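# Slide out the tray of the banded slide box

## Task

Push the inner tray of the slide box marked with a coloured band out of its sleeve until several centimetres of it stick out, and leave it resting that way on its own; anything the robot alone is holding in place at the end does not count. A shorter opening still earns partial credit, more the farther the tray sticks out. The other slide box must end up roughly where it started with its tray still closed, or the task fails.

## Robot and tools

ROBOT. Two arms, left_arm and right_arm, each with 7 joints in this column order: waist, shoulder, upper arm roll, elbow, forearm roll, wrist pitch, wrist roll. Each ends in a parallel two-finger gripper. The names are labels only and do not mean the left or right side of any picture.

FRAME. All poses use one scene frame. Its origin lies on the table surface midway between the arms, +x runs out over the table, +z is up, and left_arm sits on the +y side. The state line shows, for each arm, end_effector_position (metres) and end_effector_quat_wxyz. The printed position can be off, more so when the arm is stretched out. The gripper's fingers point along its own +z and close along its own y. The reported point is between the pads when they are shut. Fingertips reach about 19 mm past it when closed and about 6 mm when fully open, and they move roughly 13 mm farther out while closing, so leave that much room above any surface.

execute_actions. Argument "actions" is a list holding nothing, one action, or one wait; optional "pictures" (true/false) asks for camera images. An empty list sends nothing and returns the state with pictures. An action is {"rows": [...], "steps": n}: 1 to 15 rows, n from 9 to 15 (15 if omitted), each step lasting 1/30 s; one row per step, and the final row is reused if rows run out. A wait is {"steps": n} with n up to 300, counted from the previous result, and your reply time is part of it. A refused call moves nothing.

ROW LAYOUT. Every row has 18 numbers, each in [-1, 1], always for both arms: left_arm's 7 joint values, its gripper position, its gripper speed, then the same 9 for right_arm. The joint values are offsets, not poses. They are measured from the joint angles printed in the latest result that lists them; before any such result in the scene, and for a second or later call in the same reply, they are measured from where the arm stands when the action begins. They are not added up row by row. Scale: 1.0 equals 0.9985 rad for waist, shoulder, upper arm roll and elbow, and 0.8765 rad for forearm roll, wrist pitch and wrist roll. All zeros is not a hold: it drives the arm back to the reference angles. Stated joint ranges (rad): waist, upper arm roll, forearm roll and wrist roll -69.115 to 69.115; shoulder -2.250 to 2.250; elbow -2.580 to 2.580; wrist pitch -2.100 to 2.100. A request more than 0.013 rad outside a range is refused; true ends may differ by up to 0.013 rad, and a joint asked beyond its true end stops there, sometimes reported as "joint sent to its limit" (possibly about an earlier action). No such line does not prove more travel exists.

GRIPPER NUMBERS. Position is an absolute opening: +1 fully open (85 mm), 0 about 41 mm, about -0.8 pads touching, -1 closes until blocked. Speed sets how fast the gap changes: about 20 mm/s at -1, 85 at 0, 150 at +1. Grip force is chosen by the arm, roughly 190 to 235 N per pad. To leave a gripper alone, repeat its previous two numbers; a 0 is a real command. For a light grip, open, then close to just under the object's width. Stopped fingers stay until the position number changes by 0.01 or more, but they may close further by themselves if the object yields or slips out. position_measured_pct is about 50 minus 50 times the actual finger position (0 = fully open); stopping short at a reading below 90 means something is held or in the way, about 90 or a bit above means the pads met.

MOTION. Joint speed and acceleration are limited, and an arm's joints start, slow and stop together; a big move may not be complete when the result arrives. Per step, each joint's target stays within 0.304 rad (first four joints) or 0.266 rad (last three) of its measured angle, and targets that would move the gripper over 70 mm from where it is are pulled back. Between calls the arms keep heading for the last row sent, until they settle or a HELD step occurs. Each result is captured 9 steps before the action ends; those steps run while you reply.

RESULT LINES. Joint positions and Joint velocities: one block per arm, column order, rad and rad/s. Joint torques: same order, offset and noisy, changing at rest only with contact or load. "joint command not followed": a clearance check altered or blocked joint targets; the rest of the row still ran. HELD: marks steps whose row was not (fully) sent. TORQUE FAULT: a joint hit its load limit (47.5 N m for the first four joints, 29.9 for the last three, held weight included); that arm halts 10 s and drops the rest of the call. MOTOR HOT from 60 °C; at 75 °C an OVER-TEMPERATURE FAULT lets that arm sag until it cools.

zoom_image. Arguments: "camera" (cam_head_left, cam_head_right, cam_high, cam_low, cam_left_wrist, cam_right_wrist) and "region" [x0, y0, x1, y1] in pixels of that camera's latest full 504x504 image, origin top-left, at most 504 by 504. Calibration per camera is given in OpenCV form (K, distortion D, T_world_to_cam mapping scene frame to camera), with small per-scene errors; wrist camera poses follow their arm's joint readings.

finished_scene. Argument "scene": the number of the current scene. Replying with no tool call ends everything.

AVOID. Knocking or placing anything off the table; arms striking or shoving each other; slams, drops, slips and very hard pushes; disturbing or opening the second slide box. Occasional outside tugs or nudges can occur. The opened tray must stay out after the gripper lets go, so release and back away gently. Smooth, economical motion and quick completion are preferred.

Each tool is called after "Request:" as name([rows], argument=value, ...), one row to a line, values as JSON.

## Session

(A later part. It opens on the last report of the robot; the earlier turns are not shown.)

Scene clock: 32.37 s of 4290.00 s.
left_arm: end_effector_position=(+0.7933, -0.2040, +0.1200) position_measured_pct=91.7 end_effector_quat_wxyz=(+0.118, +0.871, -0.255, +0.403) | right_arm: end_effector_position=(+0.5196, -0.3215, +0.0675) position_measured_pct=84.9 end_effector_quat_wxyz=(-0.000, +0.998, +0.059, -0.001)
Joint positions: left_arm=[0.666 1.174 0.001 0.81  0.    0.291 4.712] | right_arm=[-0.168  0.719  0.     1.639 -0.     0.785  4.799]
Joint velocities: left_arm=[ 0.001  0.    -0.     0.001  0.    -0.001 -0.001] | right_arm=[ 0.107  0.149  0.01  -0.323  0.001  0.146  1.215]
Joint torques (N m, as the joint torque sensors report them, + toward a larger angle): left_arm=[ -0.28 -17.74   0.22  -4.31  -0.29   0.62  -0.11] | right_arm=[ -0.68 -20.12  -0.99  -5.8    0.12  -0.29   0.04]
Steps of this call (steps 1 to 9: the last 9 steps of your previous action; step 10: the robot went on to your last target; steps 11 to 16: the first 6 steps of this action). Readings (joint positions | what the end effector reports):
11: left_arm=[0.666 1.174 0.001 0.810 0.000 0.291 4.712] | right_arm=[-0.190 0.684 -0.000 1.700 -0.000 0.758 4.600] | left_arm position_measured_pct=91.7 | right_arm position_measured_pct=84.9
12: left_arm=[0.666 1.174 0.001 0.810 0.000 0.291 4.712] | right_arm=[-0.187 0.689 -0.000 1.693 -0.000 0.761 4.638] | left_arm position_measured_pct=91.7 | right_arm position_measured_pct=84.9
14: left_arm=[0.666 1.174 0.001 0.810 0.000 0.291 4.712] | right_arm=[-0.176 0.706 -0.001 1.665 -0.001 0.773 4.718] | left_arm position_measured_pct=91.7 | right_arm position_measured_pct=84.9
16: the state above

Request:
execute_actions([
  {"rows": [[0,0.016,0,0.009,0,0.0057,0,-1,0.5, 0.0187,0.0269,0,-0.0517,0,0.0266,0.3367,-1,-0.3]], "steps": 15},
])

Request:
execute_actions([
  {"steps": 10},
], pictures=true)

Scene clock: 32.93 s of 4290.00 s.
left_arm: end_effector_position=(+0.7933, -0.2040, +0.1199) position_measured_pct=91.7 end_effector_quat_wxyz=(+0.119, +0.871, -0.255, +0.403) | right_arm: end_effector_position=(+0.5337, -0.3307, +0.0656) position_measured_pct=84.9 end_effector_quat_wxyz=(+0.000, +0.981, +0.196, +0.000)
Joint positions: left_arm=[0.666 1.174 0.001 0.81  0.    0.29  4.712] | right_arm=[-0.149  0.746  0.     1.587 -0.     0.808  5.094]
Joint velocities: left_arm=[-0.001  0.     0.     0.     0.    -0.     0.001] | right_arm=[-0.001 -0.    -0.    -0.    -0.     0.     0.02 ]
Joint torques (N m, as the joint torque sensors report them, + toward a larger angle): left_arm=[  0.18 -17.31   0.47  -4.12  -0.61   0.96  -0.05] | right_arm=[ -0.36 -20.48  -0.1   -6.34   0.26  -0.22  -0.23]
Steps of this call (steps 1 to 9: the last 9 steps of your previous action; steps 10 to 11: the robot went on to your last target; steps 12 to 17: the first 6 steps of this action). Readings (joint positions | what the end effector reports):
12: left_arm=[0.666 1.174 0.001 0.810 0.000 0.291 4.712] | right_arm=[-0.150 0.745 -0.000 1.588 -0.000 0.808 5.038] | left_arm position_measured_pct=91.7 | right_arm position_measured_pct=84.9
13: left_arm=[0.666 1.174 0.001 0.810 0.000 0.290 4.712] | right_arm=[-0.149 0.745 -0.000 1.588 -0.000 0.808 5.047] | left_arm position_measured_pct=91.7 | right_arm position_measured_pct=84.9
15: left_arm=[0.666 1.174 0.001 0.810 0.000 0.290 4.712] | right_arm=[-0.149 0.745 0.000 1.588 -0.000 0.808 5.083] | left_arm position_measured_pct=91.7 | right_arm position_measured_pct=84.9
17: the state above

Scene clock: 33.27 s of 4290.00 s.
left_arm: end_effector_position=(+0.7933, -0.2040, +0.1199) position_measured_pct=91.7 end_effector_quat_wxyz=(+0.119, +0.871, -0.255, +0.403) | right_arm: end_effector_position=(+0.5336, -0.3307, +0.0655) position_measured_pct=84.9 end_effector_quat_wxyz=(+0.000, +0.981, +0.196, +0.000)
Joint positions: left_arm=[0.666 1.174 0.001 0.81  0.    0.29  4.712] | right_arm=[-0.149  0.746  0.     1.587 -0.     0.808  5.095]
Joint velocities: left_arm=[-0.001 -0.     0.     0.001  0.    -0.     0.   ] | right_arm=[-0.    -0.    -0.    -0.    -0.     0.001  0.   ]
Joint torques (N m, as the joint torque sensors report them, + toward a larger angle): left_arm=[ -0.32 -17.2    0.09  -4.08  -0.16   0.91   0.01] | right_arm=[ -0.11 -20.68  -0.09  -6.43   0.32  -0.25   0.2 ]
Kept back: nothing.
Steps of this call (steps 1 to 9: the last 9 steps of your previous action; step 10: the robot went on to your last target). Readings (joint positions | what the end effector reports):
1: left_arm=[0.666 1.174 0.001 0.810 0.000 0.290 4.712] | right_arm=[-0.149 0.746 0.000 1.587 -0.000 0.808 5.095] | left_arm position_measured_pct=91.7 | right_arm position_measured_pct=84.9
2: left_arm=[0.666 1.174 0.001 0.810 0.000 0.290 4.712] | right_arm=[-0.149 0.746 0.000 1.587 -0.000 0.808 5.095] | left_arm position_measured_pct=91.7 | right_arm position_measured_pct=84.9
4: left_arm=[0.666 1.174 0.001 0.810 0.000 0.290 4.712] | right_arm=[-0.149 0.746 0.000 1.587 -0.000 0.808 5.095] | left_arm position_measured_pct=91.7 | right_arm position_measured_pct=84.9
8: left_arm=[0.666 1.174 0.001 0.810 0.000 0.290 4.712] | right_arm=[-0.149 0.746 0.000 1.587 -0.000 0.808 5.095] | left_arm position_measured_pct=91.7 | right_arm position_measured_pct=84.9
10: the state above
camera_calibration (this result's frames):
cam_left_wrist: T_world_to_cam=[[-0.493925, -0.857023, 0.146796, 0.186633], [-0.599471, 0.213354, -0.771437, 0.672971], [0.62982, -0.469032, -0.619141, -0.367212], [0, 0, 0, 1]] pos_world=[0.726887, -0.155866, 0.264402]
cam_right_wrist: T_world_to_cam=[[0.339375, -0.939988, -0.0353245, -0.47648], [-0.937576, -0.334993, -0.0934426, 0.471009], [0.0760014, 0.0648314, -0.994998, 0.191688], [0, 0, 0, 1]] pos_world=[0.588744, -0.302528, 0.21791]

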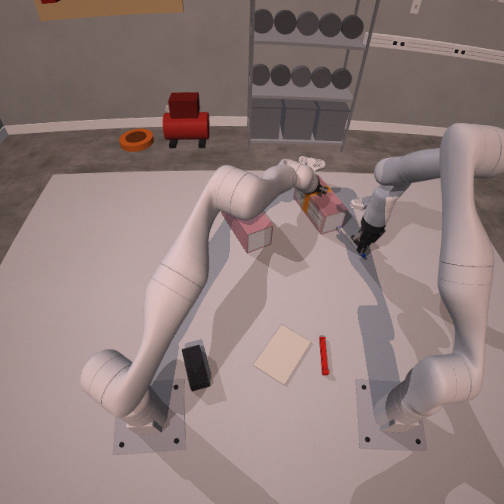

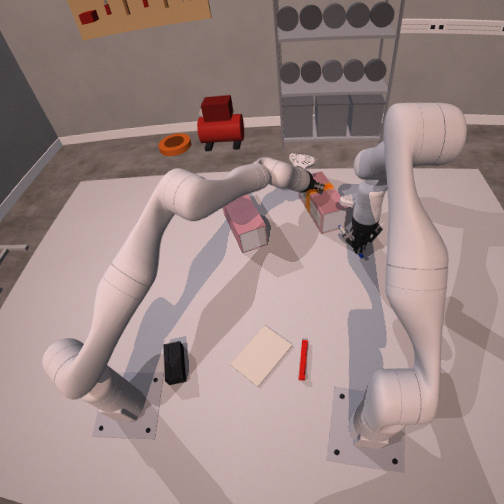

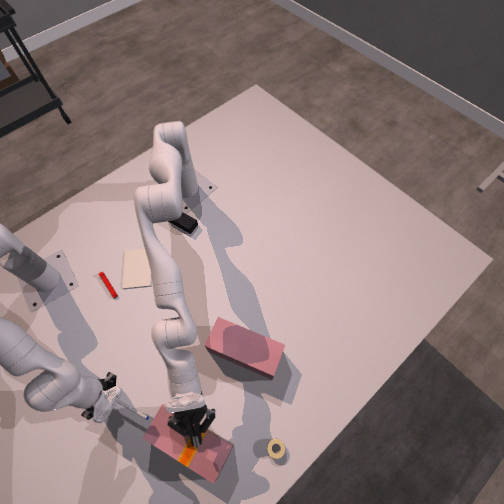

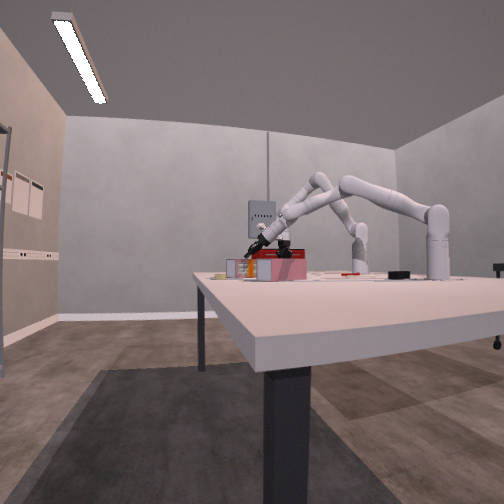

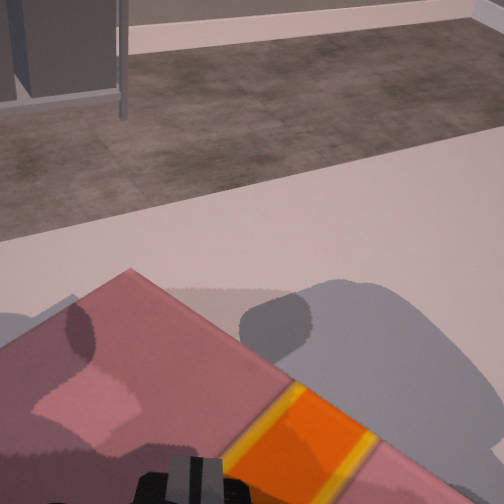

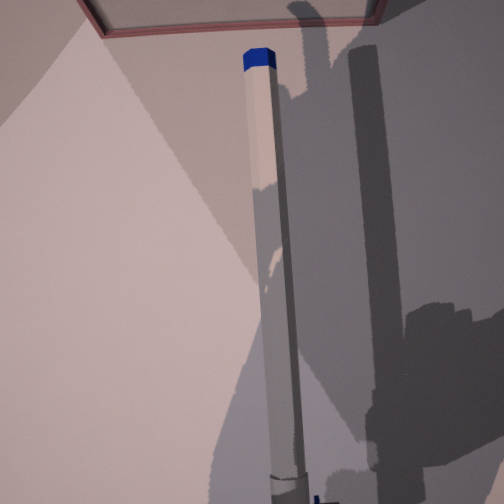

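Request:
execute_actions([
  {"rows": [[0,0.019,0,0.011,0,0.0065,0,-1,0.5, -0.0126,0.0176,0,-0.0405,0,0.0265,-0.0165,-1,-0.3],[0,0.019,0,0.011,0,0.0065,0,-1,0.5, -0.0126,0.0176,0,-0.0405,0,0.0265,-0.0165,-1,-0.3],[0,0.019,0,0.011,0,0.0065,0,-1,0.5, -0.0252,0.0352,0,-0.0811,0,0.0531,-0.0329,-1,-0.3],[0,0.019,0,0.011,0,0.0065,0,-1,0.5, -0.0252,0.0352,0,-0.0811,0,0.0531,-0.0329,-1,-0.3],[0,0.019,0,0.011,0,0.0065,0,-1,0.5, -0.0252,0.0352,0,-0.0811,0,0.0531,-0.0329,-1,-0.3],[0,0.019,0,0.011,0,0.0065,0,-1,0.5, -0.0282,0.044,0,-0.101,0,0.0657,-0.0363,-1,-0.3],[0,0.019,0,0.011,0,0.0065,0,-1,0.5, -0.0282,0.044,0,-0.101,0,0.0657,-0.0363,-1,-0.3],[0,0.019,0,0.011,0,0.0065,0,-1,0.5, -0.0312,0.0529,0,-0.1209,0,0.0782,-0.0397,-1,-0.3],[0,0.019,0,0.011,0,0.0065,0,-1,0.5, -0.0312,0.0529,0,-0.1209,0,0.0782,-0.0397,-1,-0.3],[0,0.019,0,0.011,0,0.0065,0,-1,0.5, -0.0342,0.0617,0,-0.1408,0,0.0908,-0.0431,-1,-0.3],[0,0.019,0,0.011,0,0.0065,0,-1,0.5, -0.0342,0.0617,0,-0.1408,0,0.0908,-0.0431,-1,-0.3],[0,0.019,0,0.011,0,0.0065,0,-1,0.5, -0.0372,0.0706,0,-0.1607,0,0.1033,-0.0465,-1,-0.3],[0,0.019,0,0.011,0,0.0065,0,-1,0.5, -0.0372,0.0706,0,-0.1607,0,0.1033,-0.0465,-1,-0.3],[0,0.019,0,0.011,0,0.0065,0,-1,0.5, -0.0402,0.0794,0,-0.1806,0,0.1159,-0.0499,-1,-0.3]], "steps": 15},
])

Request:
execute_actions([
  {"steps": 14},
], pictures=true)

Scene clock: 36.00 s of 4290.00 s.
left_arm: end_effector_position=(+0.7932, -0.2040, +0.1197) position_measured_pct=91.7 end_effector_quat_wxyz=(+0.119, +0.871, -0.255, +0.403) | right_arm: end_effector_position=(+0.5502, -0.3194, +0.0650) position_measured_pct=84.9 end_effector_quat_wxyz=(-0.000, +0.981, +0.195, -0.001)
Joint positions: left_arm=[0.666 1.174 0.001 0.811 0.    0.289 4.712] | right_arm=[-0.17   0.776 -0.     1.521 -0.     0.846  5.071]
Joint velocities: left_arm=[ 0.001 -0.002  0.001 -0.001 -0.    -0.001 -0.   ] | right_arm=[-0.104  0.162 -0.024 -0.433 -0.009  0.252 -0.138]
Joint torques (N m, as the joint torque sensors report them, + toward a larger angle): left_arm=[ -0.52 -15.49   0.75  -2.93  -0.07   1.53   0.05] | right_arm=[  1.83 -21.63   1.25  -5.95   0.22   0.     0.11]
Steps of this call (steps 1 to 15: the robot went on to your last target; steps 16 to 76: nothing new was sent; steps 77 to 82: the first 6 steps of this action). Readings (joint positions | what the end effector reports):
77: left_arm=[0.666 1.174 0.001 0.811 0.000 0.290 4.712] | right_arm=[-0.149 0.746 0.000 1.586 -0.000 0.809 5.094] | left_arm position_measured_pct=91.7 | right_arm position_measured_pct=84.9
78: left_arm=[0.666 1.174 0.001 0.811 0.000 0.289 4.712] | right_arm=[-0.151 0.750 0.001 1.581 0.000 0.812 5.093] | left_arm position_measured_pct=91.7 | right_arm position_measured_pct=84.9
80: left_arm=[0.666 1.174 0.001 0.811 0.000 0.289 4.712] | right_arm=[-0.160 0.763 0.001 1.554 0.000 0.828 5.083] | left_arm position_measured_pct=91.7 | right_arm position_measured_pct=84.9
82: the state above

Scene clock: 36.47 s of 4290.00 s.
left_arm: end_effector_position=(+0.7932, -0.2040, +0.1197) position_measured_pct=91.7 end_effector_quat_wxyz=(+0.119, +0.871, -0.255, +0.403) | right_arm: end_effector_position=(+0.5755, -0.3097, +0.0655) position_measured_pct=84.9 end_effector_quat_wxyz=(+0.000, +0.981, +0.193, -0.003)
Joint positions: left_arm=[0.666 1.174 0.001 0.811 0.    0.289 4.712] | right_arm=[-0.187  0.824  0.001  1.411  0.001  0.913  5.051]
Joint velocities: left_arm=[-0.    -0.    -0.001  0.001 -0.     0.     0.   ] | right_arm=[-0.002  0.012  0.002 -0.007  0.001  0.003 -0.   ]
Joint torques (N m, as the joint torque sensors report them, + toward a larger angle): left_arm=[ -0.41 -15.04   0.14  -2.5   -0.38   1.5    0.05] | right_arm=[ -1.5  -23.15  -0.74  -8.98  -0.05  -1.77   0.18]
Kept back: nothing.
Steps of this call (steps 1 to 9: the last 9 steps of your previous action; steps 10 to 14: the robot went on to your last target). Readings (joint positions | what the end effector reports):
1: left_arm=[0.666 1.174 0.001 0.811 0.000 0.289 4.712] | right_arm=[-0.173 0.782 -0.001 1.507 -0.000 0.854 5.067] | left_arm position_measured_pct=91.7 | right_arm position_measured_pct=84.9
2: left_arm=[0.666 1.174 0.001 0.811 0.000 0.289 4.712] | right_arm=[-0.175 0.786 -0.001 1.495 -0.000 0.861 5.065] | left_arm position_measured_pct=91.7 | right_arm position_measured_pct=84.9
4: left_arm=[0.666 1.174 0.001 0.811 0.000 0.289 4.712] | right_arm=[-0.178 0.796 0.000 1.474 0.000 0.876 5.061] | left_arm position_measured_pct=91.7 | right_arm position_measured_pct=84.9
8: left_arm=[0.666 1.174 0.001 0.811 0.000 0.289 4.712] | right_arm=[-0.184 0.815 0.001 1.435 0.001 0.900 5.055] | left_arm position_measured_pct=91.7 | right_arm position_measured_pct=84.9
14: the state above
camera_calibration (this result's frames):
cam_left_wrist: T_world_to_cam=[[-0.493964, -0.856977, 0.146932, 0.186699], [-0.59927, 0.213117, -0.771659, 0.672571], [0.62998, -0.469224, -0.618833, -0.367552], [0, 0, 0, 1]] pos_world=[0.726824, -0.155803, 0.26411]
cam_right_wrist: T_world_to_cam=[[0.333926, -0.941923, -0.0356911, -0.468443], [-0.940005, -0.329961, -0.0866935, 0.519781], [0.069882, 0.0624991, -0.995595, 0.189949], [0, 0, 0, 1]] pos_world=[0.631748, -0.281601, 0.217455]

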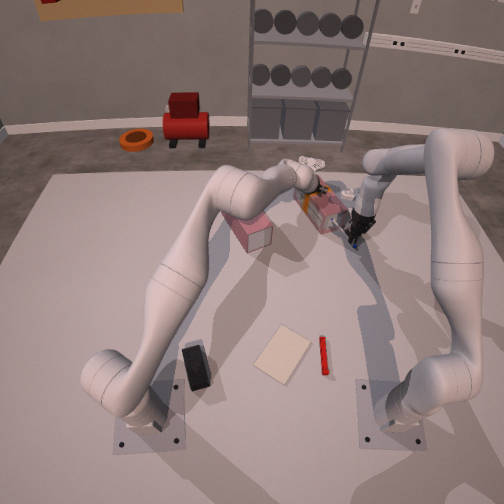

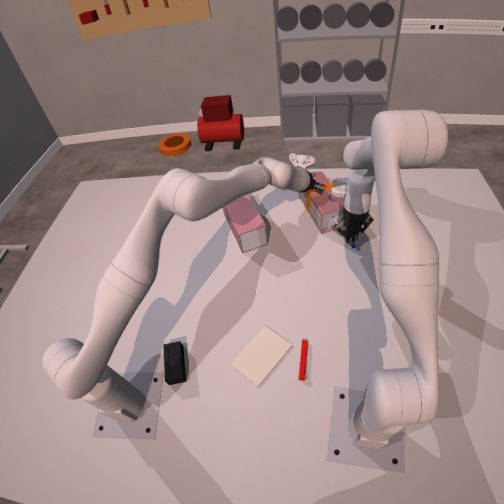

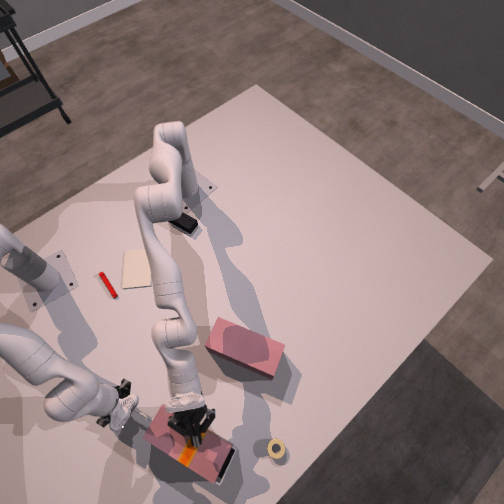

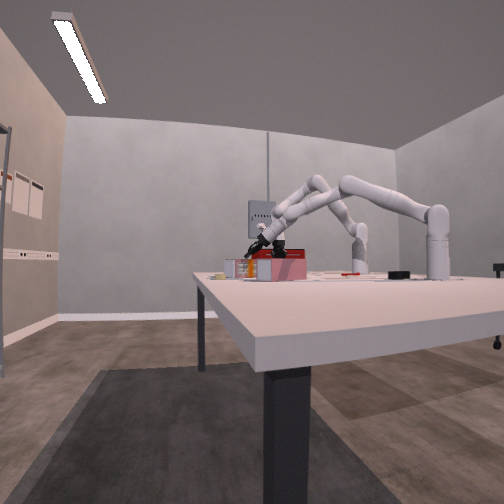

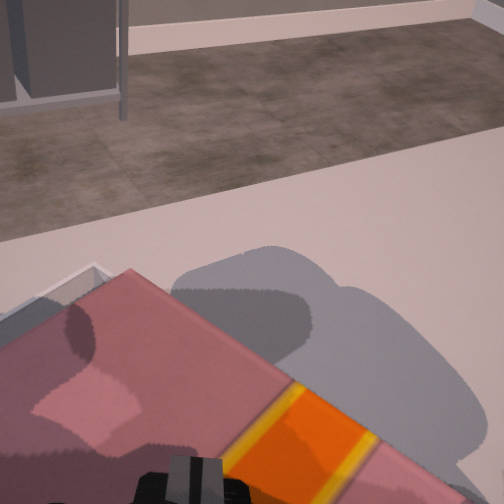

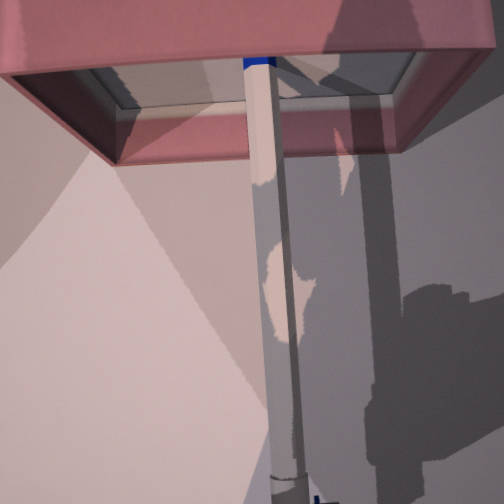

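Request:
zoom_image(camera="cam_high", region=[80, 360, 260, 500])

Request:
zoom_image(camera="cam_head_left", region=[270, 140, 400, 260])

Region (80, 360, 260, 500) of cam_high's 504x504 image, scaled by 2.800, with more detail than that image has.

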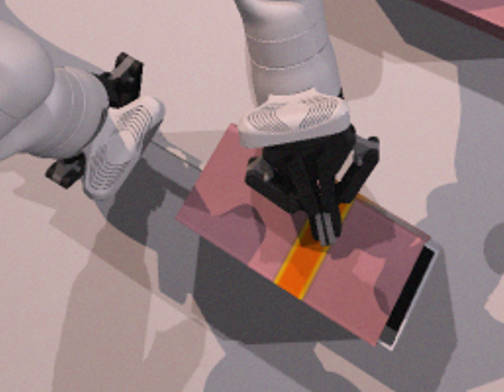

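Region (270, 140, 400, 260) of cam_head_left's 504x504 image, scaled by 3.877, with more detail than that image has; it fills the top 465 rows of this view, and the rest is white.

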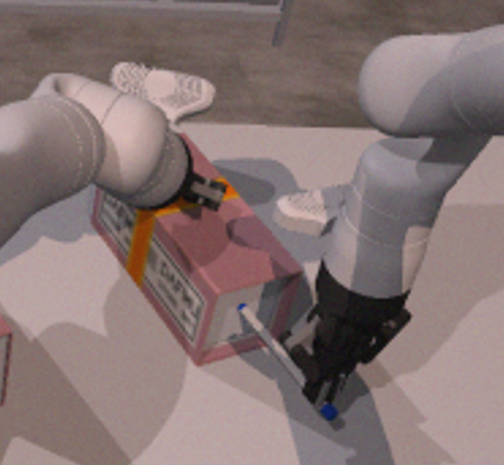

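Request:
execute_actions([
  {"rows": [[0,0.019,0,0.010,0,0.0065,0,-1,0.5, -0.0069,0.0154,0,-0.0362,0,0.0162,-0.0051,-1,-0.3],[0,0.019,0,0.010,0,0.0065,0,-1,0.5, -0.0116,0.0296,0,-0.068,0,0.0364,-0.0105,-1,-0.3],[0,0.019,0,0.010,0,0.0065,0,-1,0.5, -0.0116,0.0296,0,-0.068,0,0.0364,-0.0105,-1,-0.3],[0,0.019,0,0.010,0,0.0065,0,-1,0.5, -0.017,0.0456,0,-0.1038,0,0.059,-0.0167,-1,-0.3],[0,0.019,0,0.010,0,0.0065,0,-1,0.5, -0.017,0.0456,0,-0.1038,0,0.059,-0.0167,-1,-0.3],[0,0.019,0,0.010,0,0.0065,0,-1,0.5, -0.0211,0.062,0,-0.1406,0,0.0823,-0.0213,-1,-0.3],[0,0.019,0,0.010,0,0.0065,0,-1,0.5, -0.0211,0.062,0,-0.1406,0,0.0823,-0.0213,-1,-0.3],[0,0.019,0,0.010,0,0.0065,0,-1,0.5, -0.0252,0.0784,0,-0.1775,0,0.1055,-0.026,-1,-0.3],[0,0.019,0,0.010,0,0.0065,0,-1,0.5, -0.0252,0.0784,0,-0.1775,0,0.1055,-0.026,-1,-0.3],[0,0.019,0,0.010,0,0.0065,0,-1,0.5, -0.0293,0.0948,0,-0.2144,0,0.1289,-0.0307,-1,-0.3],[0,0.019,0,0.010,0,0.0065,0,-1,0.5, -0.0293,0.0948,0,-0.2144,0,0.1289,-0.0307,-1,-0.3],[0,0.019,0,0.010,0,0.0065,0,-1,0.5, -0.0333,0.1113,0,-0.2512,0,0.1522,-0.0353,-1,-0.3],[0,0.019,0,0.010,0,0.0065,0,-1,0.5, -0.0333,0.1113,0,-0.2512,0,0.1522,-0.0353,-1,-0.3],[0,0.019,0,0.010,0,0.0065,0,-1,0.5, -0.0375,0.1277,0,-0.288,0,0.1754,-0.0399,-1,-0.3]], "steps": 15},
])

Request:
execute_actions([
  {"steps": 16},
], pictures=true)

Scene clock: 39.37 s of 4290.00 s.
left_arm: end_effector_position=(+0.7933, -0.2040, +0.1197) position_measured_pct=91.7 end_effector_quat_wxyz=(+0.119, +0.871, -0.255, +0.404) | right_arm: end_effector_position=(+0.5918, -0.3035, +0.0634) position_measured_pct=84.9 end_effector_quat_wxyz=(+0.001, +0.981, +0.193, -0.005)
Joint positions: left_arm=[ 0.666  1.174  0.002  0.812 -0.     0.288  4.712] | right_arm=[-0.199  0.861  0.003  1.337  0.002  0.953  5.041]
Joint velocities: left_arm=[-0.     0.     0.     0.001  0.    -0.     0.   ] | right_arm=[-0.079  0.247 -0.005 -0.596 -0.002  0.332 -0.086]
Joint torques (N m, as the joint torque sensors report them, + toward a larger angle): left_arm=[ -0.59 -15.09   0.09  -3.01  -0.56   1.3    0.16] | right_arm=[ -0.89 -23.88   0.    -9.44  -0.09  -2.08   0.  ]
Steps of this call (steps 1 to 30: the robot went on to your last target; steps 31 to 81: nothing new was sent; steps 82 to 87: the first 6 steps of this action). Readings (joint positions | what the end effector reports):
82: left_arm=[0.666 1.174 0.001 0.811 0.000 0.288 4.712] | right_arm=[-0.188 0.826 0.001 1.409 0.001 0.914 5.051] | left_arm position_measured_pct=91.7 | right_arm position_measured_pct=84.9
83: left_arm=[0.666 1.174 0.002 0.812 0.000 0.288 4.712] | right_arm=[-0.189 0.829 0.002 1.403 0.001 0.917 5.050] | left_arm position_measured_pct=91.7 | right_arm position_measured_pct=84.9
85: left_arm=[0.666 1.174 0.002 0.812 -0.000 0.288 4.712] | right_arm=[-0.193 0.843 0.003 1.376 0.002 0.932 5.047] | left_arm position_measured_pct=91.7 | right_arm position_measured_pct=84.9
87: the state above

Scene clock: 39.90 s of 4290.00 s.
left_arm: end_effector_position=(+0.7950, -0.2024, +0.1197) position_measured_pct=91.7 end_effector_quat_wxyz=(+0.118, +0.871, -0.254, +0.405) | right_arm: end_effector_position=(+0.6341, -0.2868, +0.0642) position_measured_pct=84.9 end_effector_quat_wxyz=(+0.002, +0.981, +0.193, -0.006)
Joint positions: left_arm=[ 0.664  1.175  0.001  0.811 -0.     0.286  4.712] | right_arm=[-0.222  0.952  0.003  1.128  0.002  1.072  5.016]
Joint velocities: left_arm=[-0.002 -0.     0.002 -0.    -0.     0.    -0.   ] | right_arm=[-0.003  0.014  0.001 -0.008  0.001  0.003  0.   ]
Joint torques (N m, as the joint torque sensors report them, + toward a larger angle): left_arm=[  0.94 -15.9    1.07  -2.22   0.     2.21   0.05] | right_arm=[ -2.   -26.3   -1.57 -11.55  -0.32  -3.26   0.03]
Kept back: nothing.
Steps of this call (steps 1 to 9: the last 9 steps of your previous action; steps 10 to 16: the robot went on to your last target). Readings (joint positions | what the end effector reports):
1: left_arm=[0.666 1.174 0.002 0.812 -0.000 0.288 4.712] | right_arm=[-0.201 0.869 0.003 1.316 0.002 0.964 5.038] | left_arm position_measured_pct=91.7 | right_arm position_measured_pct=84.9
2: left_arm=[0.666 1.174 0.002 0.812 -0.000 0.288 4.712] | right_arm=[-0.204 0.877 0.003 1.298 0.002 0.975 5.035] | left_arm position_measured_pct=91.7 | right_arm position_measured_pct=84.9
4: left_arm=[0.666 1.174 0.002 0.812 -0.000 0.288 4.712] | right_arm=[-0.208 0.894 0.003 1.259 0.002 0.996 5.031] | left_arm position_measured_pct=91.7 | right_arm position_measured_pct=84.9
8: left_arm=[0.666 1.174 0.002 0.812 -0.000 0.288 4.712] | right_arm=[-0.216 0.927 0.003 1.185 0.002 1.038 5.022] | left_arm position_measured_pct=91.7 | right_arm position_measured_pct=84.9
16: the state above
camera_calibration (this result's frames):
cam_left_wrist: T_world_to_cam=[[-0.492435, -0.858035, 0.145887, 0.187673], [-0.59782, 0.211634, -0.773189, 0.672039], [0.632549, -0.46796, -0.617167, -0.369895], [0, 0, 0, 1]] pos_world=[0.728152, -0.154293, 0.263948]
cam_right_wrist: T_world_to_cam=[[0.333502, -0.942146, -0.0337263, -0.466384], [-0.940491, -0.330015, -0.08104, 0.582285], [0.0652214, 0.0587462, -0.99614, 0.185066], [0, 0, 0, 1]] pos_world=[0.691103, -0.258111, 0.215811]

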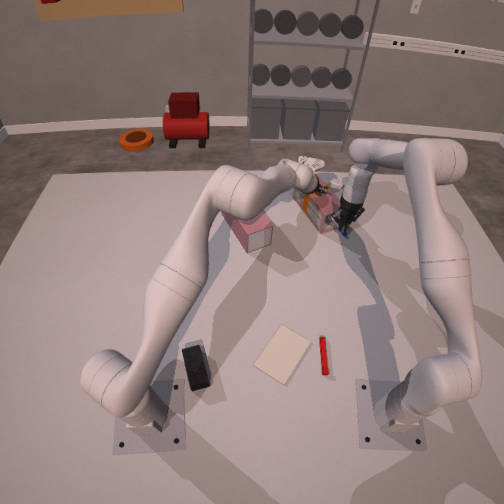

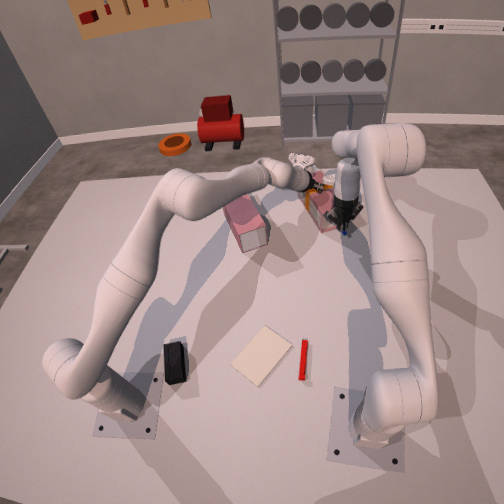

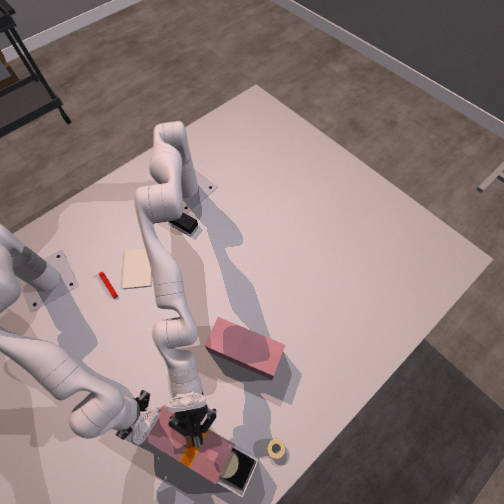

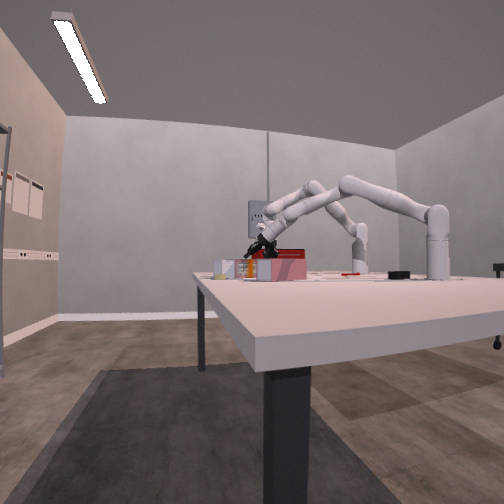

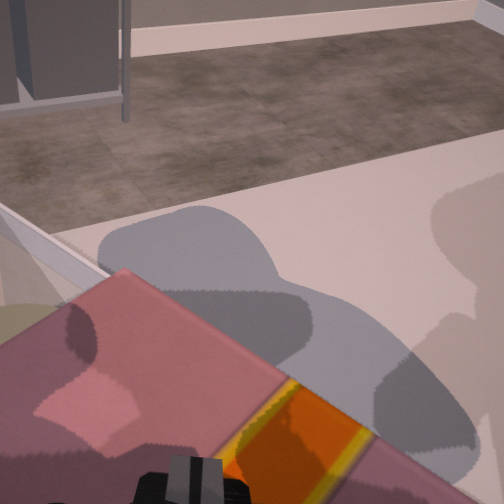

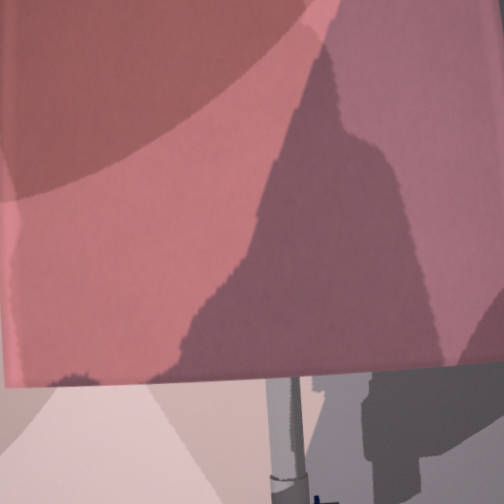

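Request:
zoom_image(camera="cam_high", region=[100, 370, 290, 504])

Region (100, 370, 290, 504) of cam_high's 504x504 image, scaled by 2.653, with more detail than that image has; it fills the top 355 rows of this view, and the rest is white.

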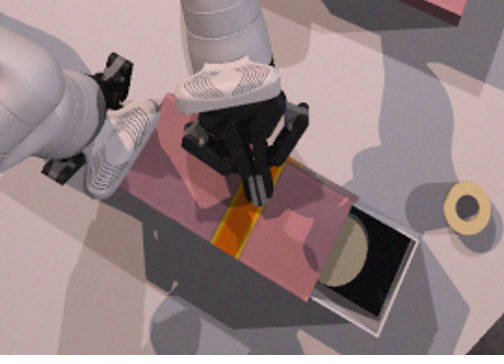

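Request:
execute_actions([
  {"rows": [[0,0.008,0,0.004,0,0.003,0,-1,0.5, 0.0731,-0.2063,-0.003,0.4597,-0.002,-0.3012,0.0901,-1,-0.3],[0,0.008,0,0.004,0,0.003,0,-1,0.5, 0.0731,-0.2063,-0.003,0.4597,-0.002,-0.3012,0.0901,-1,-0.3],[0,0.008,0,0.004,0,0.003,0,-1,0.5, 0.0731,-0.2063,-0.003,0.4597,-0.002,-0.3012,0.0901,-1,-0.3],[0,0,0,0,0,0,0,-1,0.5, 0.0731,-0.2063,-0.003,0.4597,-0.002,-0.3012,0.0901,-1,-0.3],[0,0,0,0,0,0,0,-1,0.5, 0.0731,-0.2063,-0.003,0.4597,-0.002,-0.3012,0.0901,-1,-0.3],[0,0,0,0,0,0,0,-1,0.5, 0.0731,-0.2063,-0.003,0.4597,-0.002,-0.3012,0.0901,-1,-0.3],[0,-0.012,0,-0.006,0,0.025,0,-1,0.5, 0.0731,-0.2063,-0.003,0.4597,-0.002,-0.3012,0.0901,-1,-0.3],[0,-0.012,0,-0.006,0,0.025,0,-1,0.5, 0.0731,-0.2063,-0.003,0.4597,-0.002,-0.3012,0.0901,-1,-0.3],[0,-0.012,0,-0.006,0,0.025,0,-1,0.5, 0.0731,-0.2063,-0.003,0.4597,-0.002,-0.3012,0.0901,-1,-0.3],[0,-0.046,0,-0.024,0,0.1015,0,-1,0.5, 0.0731,-0.2063,-0.003,0.4597,-0.002,-0.3012,0.0901,-1,-0.3]], "steps": 15},
])

Request:
execute_actions([
  {"steps": 14},
])

Scene clock: 42.00 s of 4290.00 s.
left_arm: end_effector_position=(+0.7964, -0.2026, +0.1248) position_measured_pct=91.7 end_effector_quat_wxyz=(+0.119, +0.869, -0.253, +0.408) | right_arm: end_effector_position=(+0.6328, -0.2961, +0.0788) position_measured_pct=84.9 end_effector_quat_wxyz=(+0.003, +0.981, +0.194, +0.021)
Joint positions: left_arm=[ 0.664  1.17   0.     0.809 -0.     0.286  4.712] | right_arm=[-0.203  0.893 -0.     1.208  0.     0.998  5.037]
Joint velocities: left_arm=[ 0.003  0.004  0.006 -0.026  0.001 -0.023 -0.001] | right_arm=[ 0.213 -0.612 -0.005  0.9   -0.001 -0.745  0.226]
Joint torques (N m, as the joint torque sensors report them, + toward a larger angle): left_arm=[ -0.5  -23.86   0.29  -8.07  -0.46  -1.44   0.09] | right_arm=[  1.38 -25.     0.56  -6.93   0.52  -0.02  -0.03]
Steps of this call (steps 1 to 15: the robot went on to your last target; steps 16 to 57: nothing new was sent; steps 58 to 63: the first 6 steps of this action). Readings (joint positions | what the end effector reports):
58: left_arm=[0.664 1.174 0.001 0.810 -0.000 0.286 4.712] | right_arm=[-0.222 0.952 0.003 1.129 0.002 1.071 5.016] | left_arm position_measured_pct=91.7 | right_arm position_measured_pct=84.9
59: left_arm=[0.663 1.172 0.001 0.810 -0.000 0.288 4.712] | right_arm=[-0.221 0.948 0.002 1.134 0.002 1.065 5.017] | left_arm position_measured_pct=91.7 | right_arm position_measured_pct=84.9
61: left_arm=[0.663 1.173 0.000 0.810 -0.000 0.286 4.712] | right_arm=[-0.215 0.927 0.001 1.160 0.001 1.040 5.024] | left_arm position_measured_pct=91.7 | right_arm position_measured_pct=84.9
63: the state above

Scene clock: 42.47 s of 4290.00 s.
left_arm: end_effector_position=(+0.7920, -0.2005, +0.1531) position_measured_pct=91.7 end_effector_quat_wxyz=(+0.115, +0.874, -0.255, +0.396) | right_arm: end_effector_position=(+0.5331, -0.3306, +0.0636) position_measured_pct=84.9 end_effector_quat_wxyz=(+0.000, +0.980, +0.197, -0.002)
Joint positions: left_arm=[ 0.664  1.129  0.001  0.786 -0.     0.375  4.712] | right_arm=[-0.15   0.75   0.001  1.586  0.001  0.809  5.095]
Joint velocities: left_arm=[-0.001 -0.    -0.002  0.003  0.001  0.     0.001] | right_arm=[ 0.004 -0.027 -0.006  0.025 -0.    -0.019  0.001]
Joint torques (N m, as the joint torque sensors report them, + toward a larger angle): left_arm=[ -0.37 -29.91   0.75 -11.08  -0.31  -2.04  -0.12] | right_arm=[ -0.22 -21.12   0.06  -6.41   0.3   -0.61   0.22]
Kept back: nothing.
Steps of this call (steps 1 to 9: the last 9 steps of your previous action; steps 10 to 14: the robot went on to your last target). Readings (joint positions | what the end effector reports):
1: left_arm=[0.664 1.170 0.001 0.809 -0.000 0.287 4.712] | right_arm=[-0.196 0.871 -0.000 1.241 0.000 0.971 5.045] | left_arm position_measured_pct=91.7 | right_arm position_measured_pct=84.9
2: left_arm=[0.664 1.166 0.001 0.808 -0.000 0.297 4.712] | right_arm=[-0.188 0.850 0.000 1.279 0.001 0.944 5.053] | left_arm position_measured_pct=91.7 | right_arm position_measured_pct=84.9
4: left_arm=[0.664 1.161 0.001 0.804 -0.000 0.308 4.712] | right_arm=[-0.175 0.816 0.001 1.363 0.001 0.899 5.067] | left_arm position_measured_pct=91.7 | right_arm position_measured_pct=84.9
8: left_arm=[0.664 1.131 0.001 0.787 -0.000 0.370 4.712] | right_arm=[-0.158 0.772 0.001 1.510 0.001 0.839 5.086] | left_arm position_measured_pct=91.7 | right_arm position_measured_pct=84.9
14: the state above

Request:
execute_actions([
  {"rows": [[0,0,0,0,0,0,0,-1,0.5, 0.001,0.0632,-0.001,0.0244,-0.001,-0.1037,0,-1,-0.3]], "steps": 12},
])

Request:
execute_actions([
  {"steps": 12},
], pictures=true)

Scene clock: 43.00 s of 4290.00 s.
left_arm: end_effector_position=(+0.7920, -0.2005, +0.1531) position_measured_pct=91.7 end_effector_quat_wxyz=(+0.115, +0.874, -0.255, +0.396) | right_arm: end_effector_position=(+0.5335, -0.3308, +0.0542) position_measured_pct=84.9 end_effector_quat_wxyz=(+0.000, +0.981, +0.196, -0.001)
Joint positions: left_arm=[ 0.664  1.129  0.001  0.786 -0.     0.375  4.712] | right_arm=[-0.149  0.766  0.     1.592  0.001  0.786  5.095]
Joint velocities: left_arm=[-0.     0.001 -0.     0.    -0.     0.    -0.001] | right_arm=[ 0.002  0.44  -0.003  0.13  -0.004 -0.533 -0.   ]
Joint torques (N m, as the joint torque sensors report them, + toward a larger angle): left_arm=[ -0.59 -29.89   0.29 -10.12  -0.15  -2.13  -0.19] | right_arm=[ -0.67 -14.77   0.03  -3.98   0.2   -0.15   0.06]
Steps of this call (steps 1 to 13: the robot went on to your last target; steps 14 to 16: the first 3 steps of this action). Readings (joint positions | what the end effector reports):
14: left_arm=[0.664 1.129 0.001 0.786 -0.000 0.375 4.712] | right_arm=[-0.149 0.748 0.000 1.588 0.001 0.807 5.095] | left_arm position_measured_pct=91.7 | right_arm position_measured_pct=84.9
15: left_arm=[0.664 1.129 0.001 0.786 -0.000 0.375 4.712] | right_arm=[-0.149 0.754 0.000 1.589 0.001 0.800 5.095] | left_arm position_measured_pct=91.7 | right_arm position_measured_pct=84.9
16: the state above

Scene clock: 43.40 s of 4290.00 s.
left_arm: end_effector_position=(+0.7920, -0.2005, +0.1531) position_measured_pct=91.7 end_effector_quat_wxyz=(+0.115, +0.874, -0.255, +0.396) | right_arm: end_effector_position=(+0.5332, -0.3304, +0.0261) position_measured_pct=84.9 end_effector_quat_wxyz=(-0.000, +0.981, +0.196, +0.000)
Joint positions: left_arm=[ 0.664  1.129  0.001  0.786 -0.     0.375  4.712] | right_arm=[-0.149  0.813 -0.     1.61  -0.     0.718  5.095]
Joint velocities: left_arm=[-0.001  0.001  0.001  0.001 -0.     0.    -0.   ] | right_arm=[ 0.001  0.004 -0.    -0.    -0.001  0.001 -0.   ]
Joint torques (N m, as the joint torque sensors report them, + toward a larger angle): left_arm=[ -0.46 -29.41   0.18 -10.48  -0.33  -2.07   0.05] | right_arm=[ -0.19 -21.21  -0.15  -5.77   0.34  -0.14   0.12]
Kept back: nothing.
Steps of this call (steps 1 to 9: the last 9 steps of your previous action; steps 10 to 12: the robot went on to your last target). Readings (joint positions | what the end effector reports):
1: left_arm=[0.664 1.129 0.001 0.786 -0.000 0.375 4.712] | right_arm=[-0.149 0.782 0.000 1.597 0.000 0.765 5.095] | left_arm position_measured_pct=91.7 | right_arm position_measured_pct=84.9
2: left_arm=[0.664 1.129 0.001 0.786 -0.000 0.375 4.712] | right_arm=[-0.149 0.797 -0.000 1.603 0.000 0.744 5.095] | left_arm position_measured_pct=91.7 | right_arm position_measured_pct=84.9
4: left_arm=[0.664 1.129 0.001 0.786 -0.000 0.375 4.712] | right_arm=[-0.149 0.810 -0.001 1.610 -0.000 0.722 5.095] | left_arm position_measured_pct=91.7 | right_arm position_measured_pct=84.9
8: left_arm=[0.664 1.129 0.001 0.786 -0.000 0.375 4.712] | right_arm=[-0.149 0.812 -0.001 1.610 -0.000 0.718 5.095] | left_arm position_measured_pct=91.7 | right_arm position_measured_pct=84.9
12: the state above
camera_calibration (this result's frames):
cam_left_wrist: T_world_to_cam=[[-0.490098, -0.859528, 0.144968, 0.180946], [-0.610203, 0.219547, -0.761217, 0.705254], [0.62246, -0.461531, -0.632086, -0.334873], [0, 0, 0, 1]] pos_world=[0.727474, -0.153862, 0.298952]
cam_right_wrist: T_world_to_cam=[[0.340057, -0.939725, -0.0357537, -0.477751], [-0.937344, -0.33564, -0.0934445, 0.466697], [0.0758118, 0.06529, -0.994982, 0.152751], [0, 0, 0, 1]] pos_world=[0.588338, -0.302285, 0.178513]

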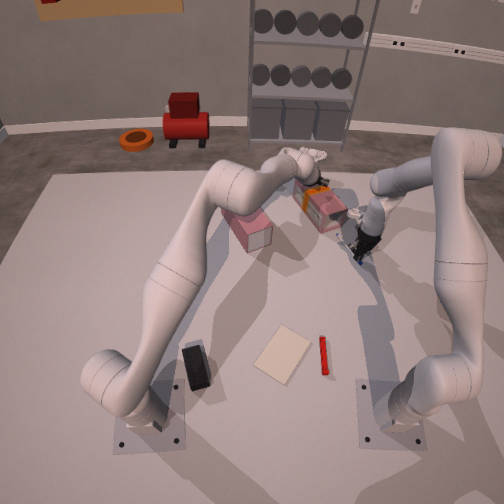

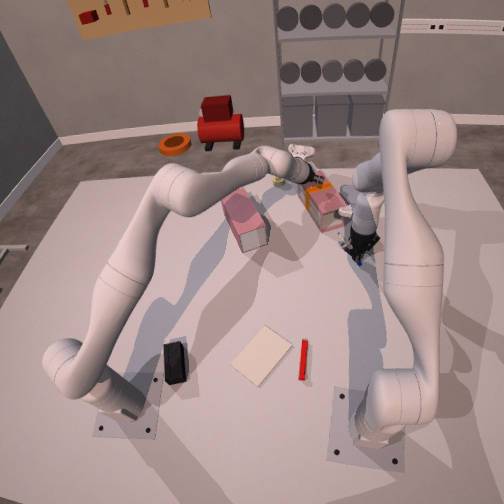

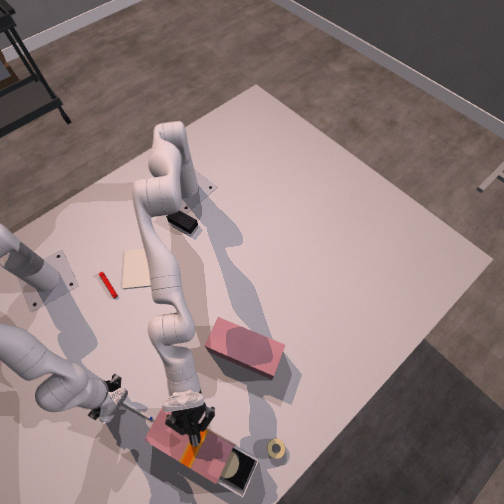

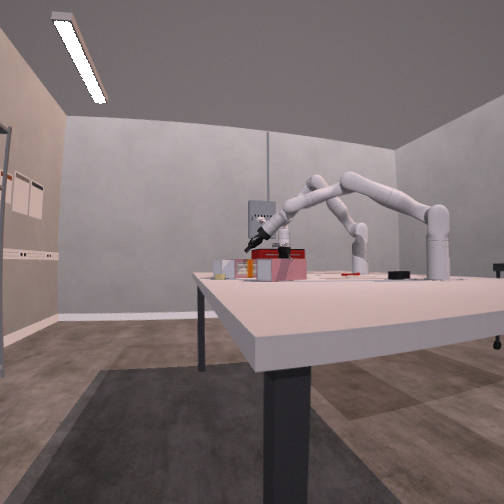

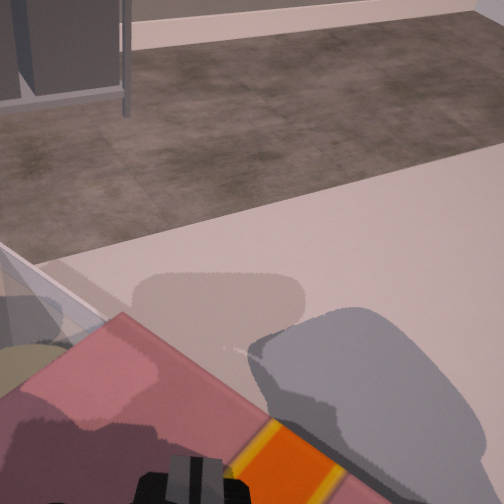

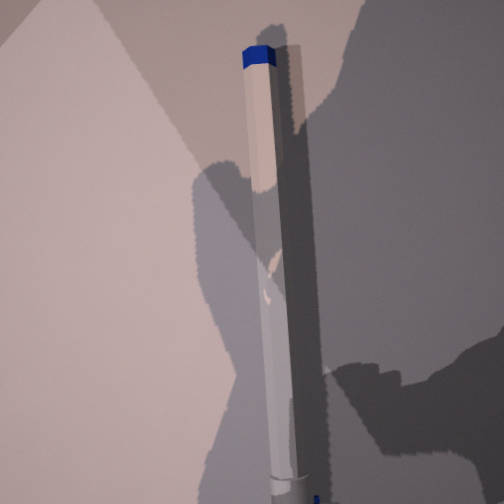

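Request:
execute_actions([
  {"rows": [[0,0,0,0,0,0,0,-1,0.5, 0,0.002,0,0.001,0,-0.003,0,0,0],[0,0,0,0,0,0,0,-1,0.5, 0,0.002,0,0.001,0,-0.003,0,0,0],[0,0,0,0,0,0,0,-1,0.5, 0,0.002,0,0.001,0,-0.003,0,0,0],[0,0,0,0,0,0,0,-1,0.5, 0,0.002,0,0.001,0,-0.003,0,0,0],[0,0,0,0,0,0,0,-1,0.5, 0,0.002,0,0.001,0,-0.003,0,0,0],[0,0,0,0,0,0,0,-1,0.5, 0,0.002,0,0.001,0,-0.003,0,0,0],[0,0,0,0,0,0,0,-1,0.5, 0,0.002,0,0.001,0,-0.003,0,0,0],[0,0,0,0,0,0,0,-1,0.5, 0,-0.067,0,-0.024,0,0.103,0,0,0]], "steps": 15},
])

Request:
execute_actions([
  {"steps": 16},
], pictures=true)

Scene clock: 44.03 s of 4290.00 s.
left_arm: end_effector_position=(+0.7920, -0.2005, +0.1531) position_measured_pct=91.7 end_effector_quat_wxyz=(+0.115, +0.874, -0.255, +0.396) | right_arm: end_effector_position=(+0.5330, -0.3304, +0.0250) position_measured_pct=74.6 end_effector_quat_wxyz=(-0.000, +0.981, +0.196, +0.000)
Joint positions: left_arm=[ 0.664  1.129  0.001  0.786 -0.     0.375  4.712] | right_arm=[-0.149  0.815 -0.     1.611 -0.     0.716  5.095]
Joint velocities: left_arm=[ 0.001  0.     0.     0.     0.     0.    -0.001] | right_arm=[-0.001  0.    -0.    -0.    -0.    -0.001  0.   ]
Joint torques (N m, as the joint torque sensors report them, + toward a larger angle): left_arm=[ -0.32 -29.7    0.51 -10.76  -0.31  -2.27  -0.07] | right_arm=[ -0.09 -20.99  -0.22  -5.77   0.24  -0.05   0.08]
Steps of this call (steps 1 to 13: the robot went on to your last target; steps 14 to 19: the first 6 steps of this action). Readings (joint positions | what the end effector reports):
14: left_arm=[0.664 1.129 0.001 0.786 -0.000 0.375 4.712] | right_arm=[-0.149 0.814 -0.000 1.611 -0.000 0.718 5.095] | left_arm position_measured_pct=91.7 | right_arm position_measured_pct=84.9
15: left_arm=[0.664 1.129 0.001 0.786 -0.000 0.375 4.712] | right_arm=[-0.149 0.814 -0.000 1.611 -0.000 0.716 5.095] | left_arm position_measured_pct=91.7 | right_arm position_measured_pct=84.5
17: left_arm=[0.664 1.129 0.001 0.786 -0.000 0.375 4.712] | right_arm=[-0.149 0.815 -0.000 1.611 -0.000 0.716 5.095] | left_arm position_measured_pct=91.7 | right_arm position_measured_pct=79.8
19: the state above

Scene clock: 44.57 s of 4290.00 s.
left_arm: end_effector_position=(+0.7920, -0.2005, +0.1531) position_measured_pct=91.7 end_effector_quat_wxyz=(+0.115, +0.874, -0.255, +0.396) | right_arm: end_effector_position=(+0.5339, -0.3304, +0.0654) position_measured_pct=50.0 end_effector_quat_wxyz=(-0.000, +0.981, +0.196, +0.000)
Joint positions: left_arm=[ 0.664  1.129  0.001  0.786 -0.     0.375  4.712] | right_arm=[-0.149  0.746 -0.     1.586 -0.     0.809  5.095]
Joint velocities: left_arm=[-0.002  0.001  0.001 -0.001  0.    -0.    -0.   ] | right_arm=[-0.001 -0.005 -0.     0.    -0.     0.001 -0.   ]
Joint torques (N m, as the joint torque sensors report them, + toward a larger angle): left_arm=[ -0.89 -29.72   0.66 -10.31  -0.27  -2.04  -0.14] | right_arm=[ -0.32 -20.39  -0.04  -6.21   0.35  -0.14   0.1 ]
Kept back: nothing.
Steps of this call (steps 1 to 9: the last 9 steps of your previous action; steps 10 to 16: the robot went on to your last target). Readings (joint positions | what the end effector reports):
1: left_arm=[0.664 1.129 0.001 0.786 -0.000 0.375 4.712] | right_arm=[-0.149 0.815 -0.000 1.611 -0.000 0.716 5.095] | left_arm position_measured_pct=91.7 | right_arm position_measured_pct=71.8
2: left_arm=[0.664 1.129 0.001 0.786 -0.000 0.375 4.712] | right_arm=[-0.149 0.814 -0.000 1.611 -0.000 0.716 5.095] | left_arm position_measured_pct=91.7 | right_arm position_measured_pct=68.7
4: left_arm=[0.664 1.129 0.001 0.786 -0.000 0.375 4.712] | right_arm=[-0.149 0.797 -0.001 1.607 -0.000 0.736 5.095] | left_arm position_measured_pct=91.7 | right_arm position_measured_pct=62.7
8: left_arm=[0.664 1.129 0.001 0.786 -0.000 0.375 4.712] | right_arm=[-0.149 0.750 -0.000 1.587 -0.000 0.804 5.095] | left_arm position_measured_pct=91.7 | right_arm position_measured_pct=52.0
16: the state above
camera_calibration (this result's frames):
cam_left_wrist: T_world_to_cam=[[-0.490098, -0.859528, 0.144969, 0.180946], [-0.610201, 0.219545, -0.76122, 0.705254], [0.622462, -0.461532, -0.632083, -0.334875], [0, 0, 0, 1]] pos_world=[0.727474, -0.153863, 0.298953]
cam_right_wrist: T_world_to_cam=[[0.340084, -0.939717, -0.0356987, -0.476594], [-0.937325, -0.335665, -0.0935495, 0.471001], [0.0759272, 0.065276, -0.994974, 0.191716], [0, 0, 0, 1]] pos_world=[0.589006, -0.30228, 0.217801]

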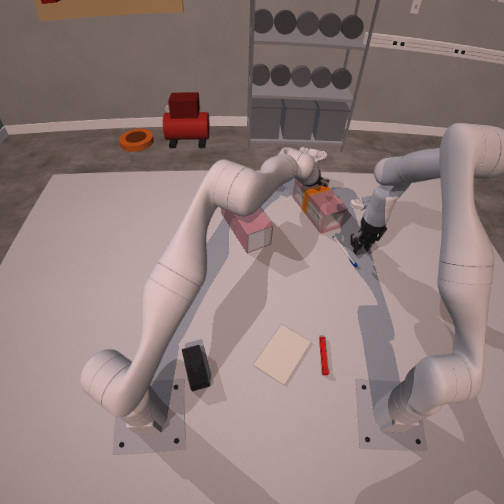

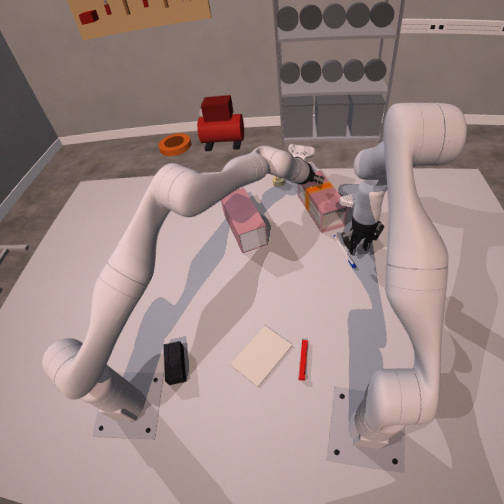

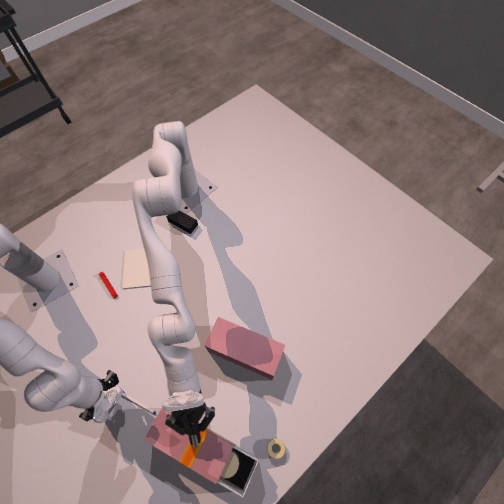

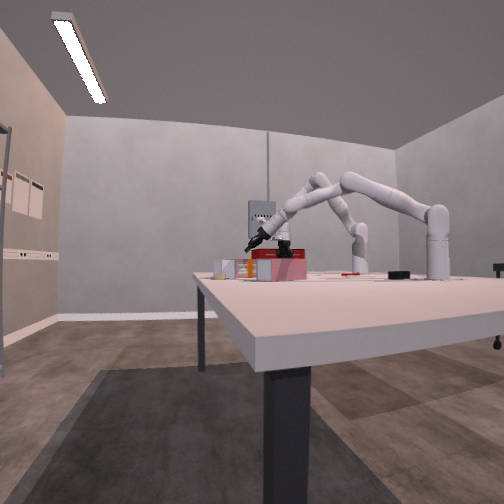

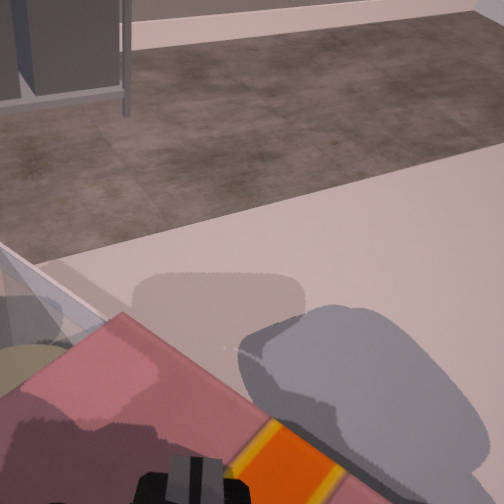

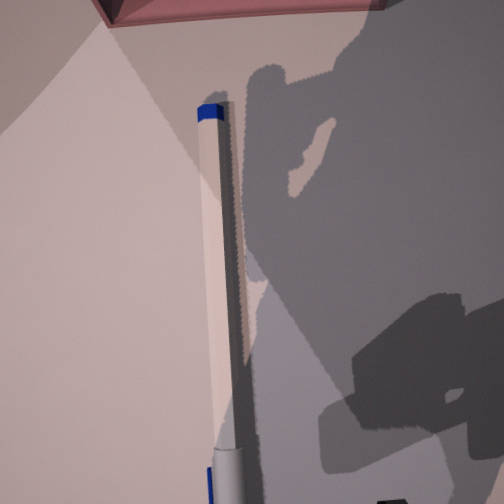

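Request:
zoom_image(camera="cam_high", region=[120, 300, 310, 504])

Region (120, 300, 310, 504) of cam_high's 504x504 image, scaled by 2.471, with more detail than that image has; it fills the left 469 columns of this view, and the rest is white.

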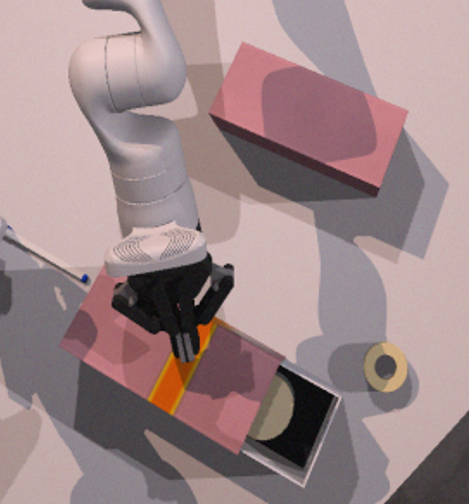

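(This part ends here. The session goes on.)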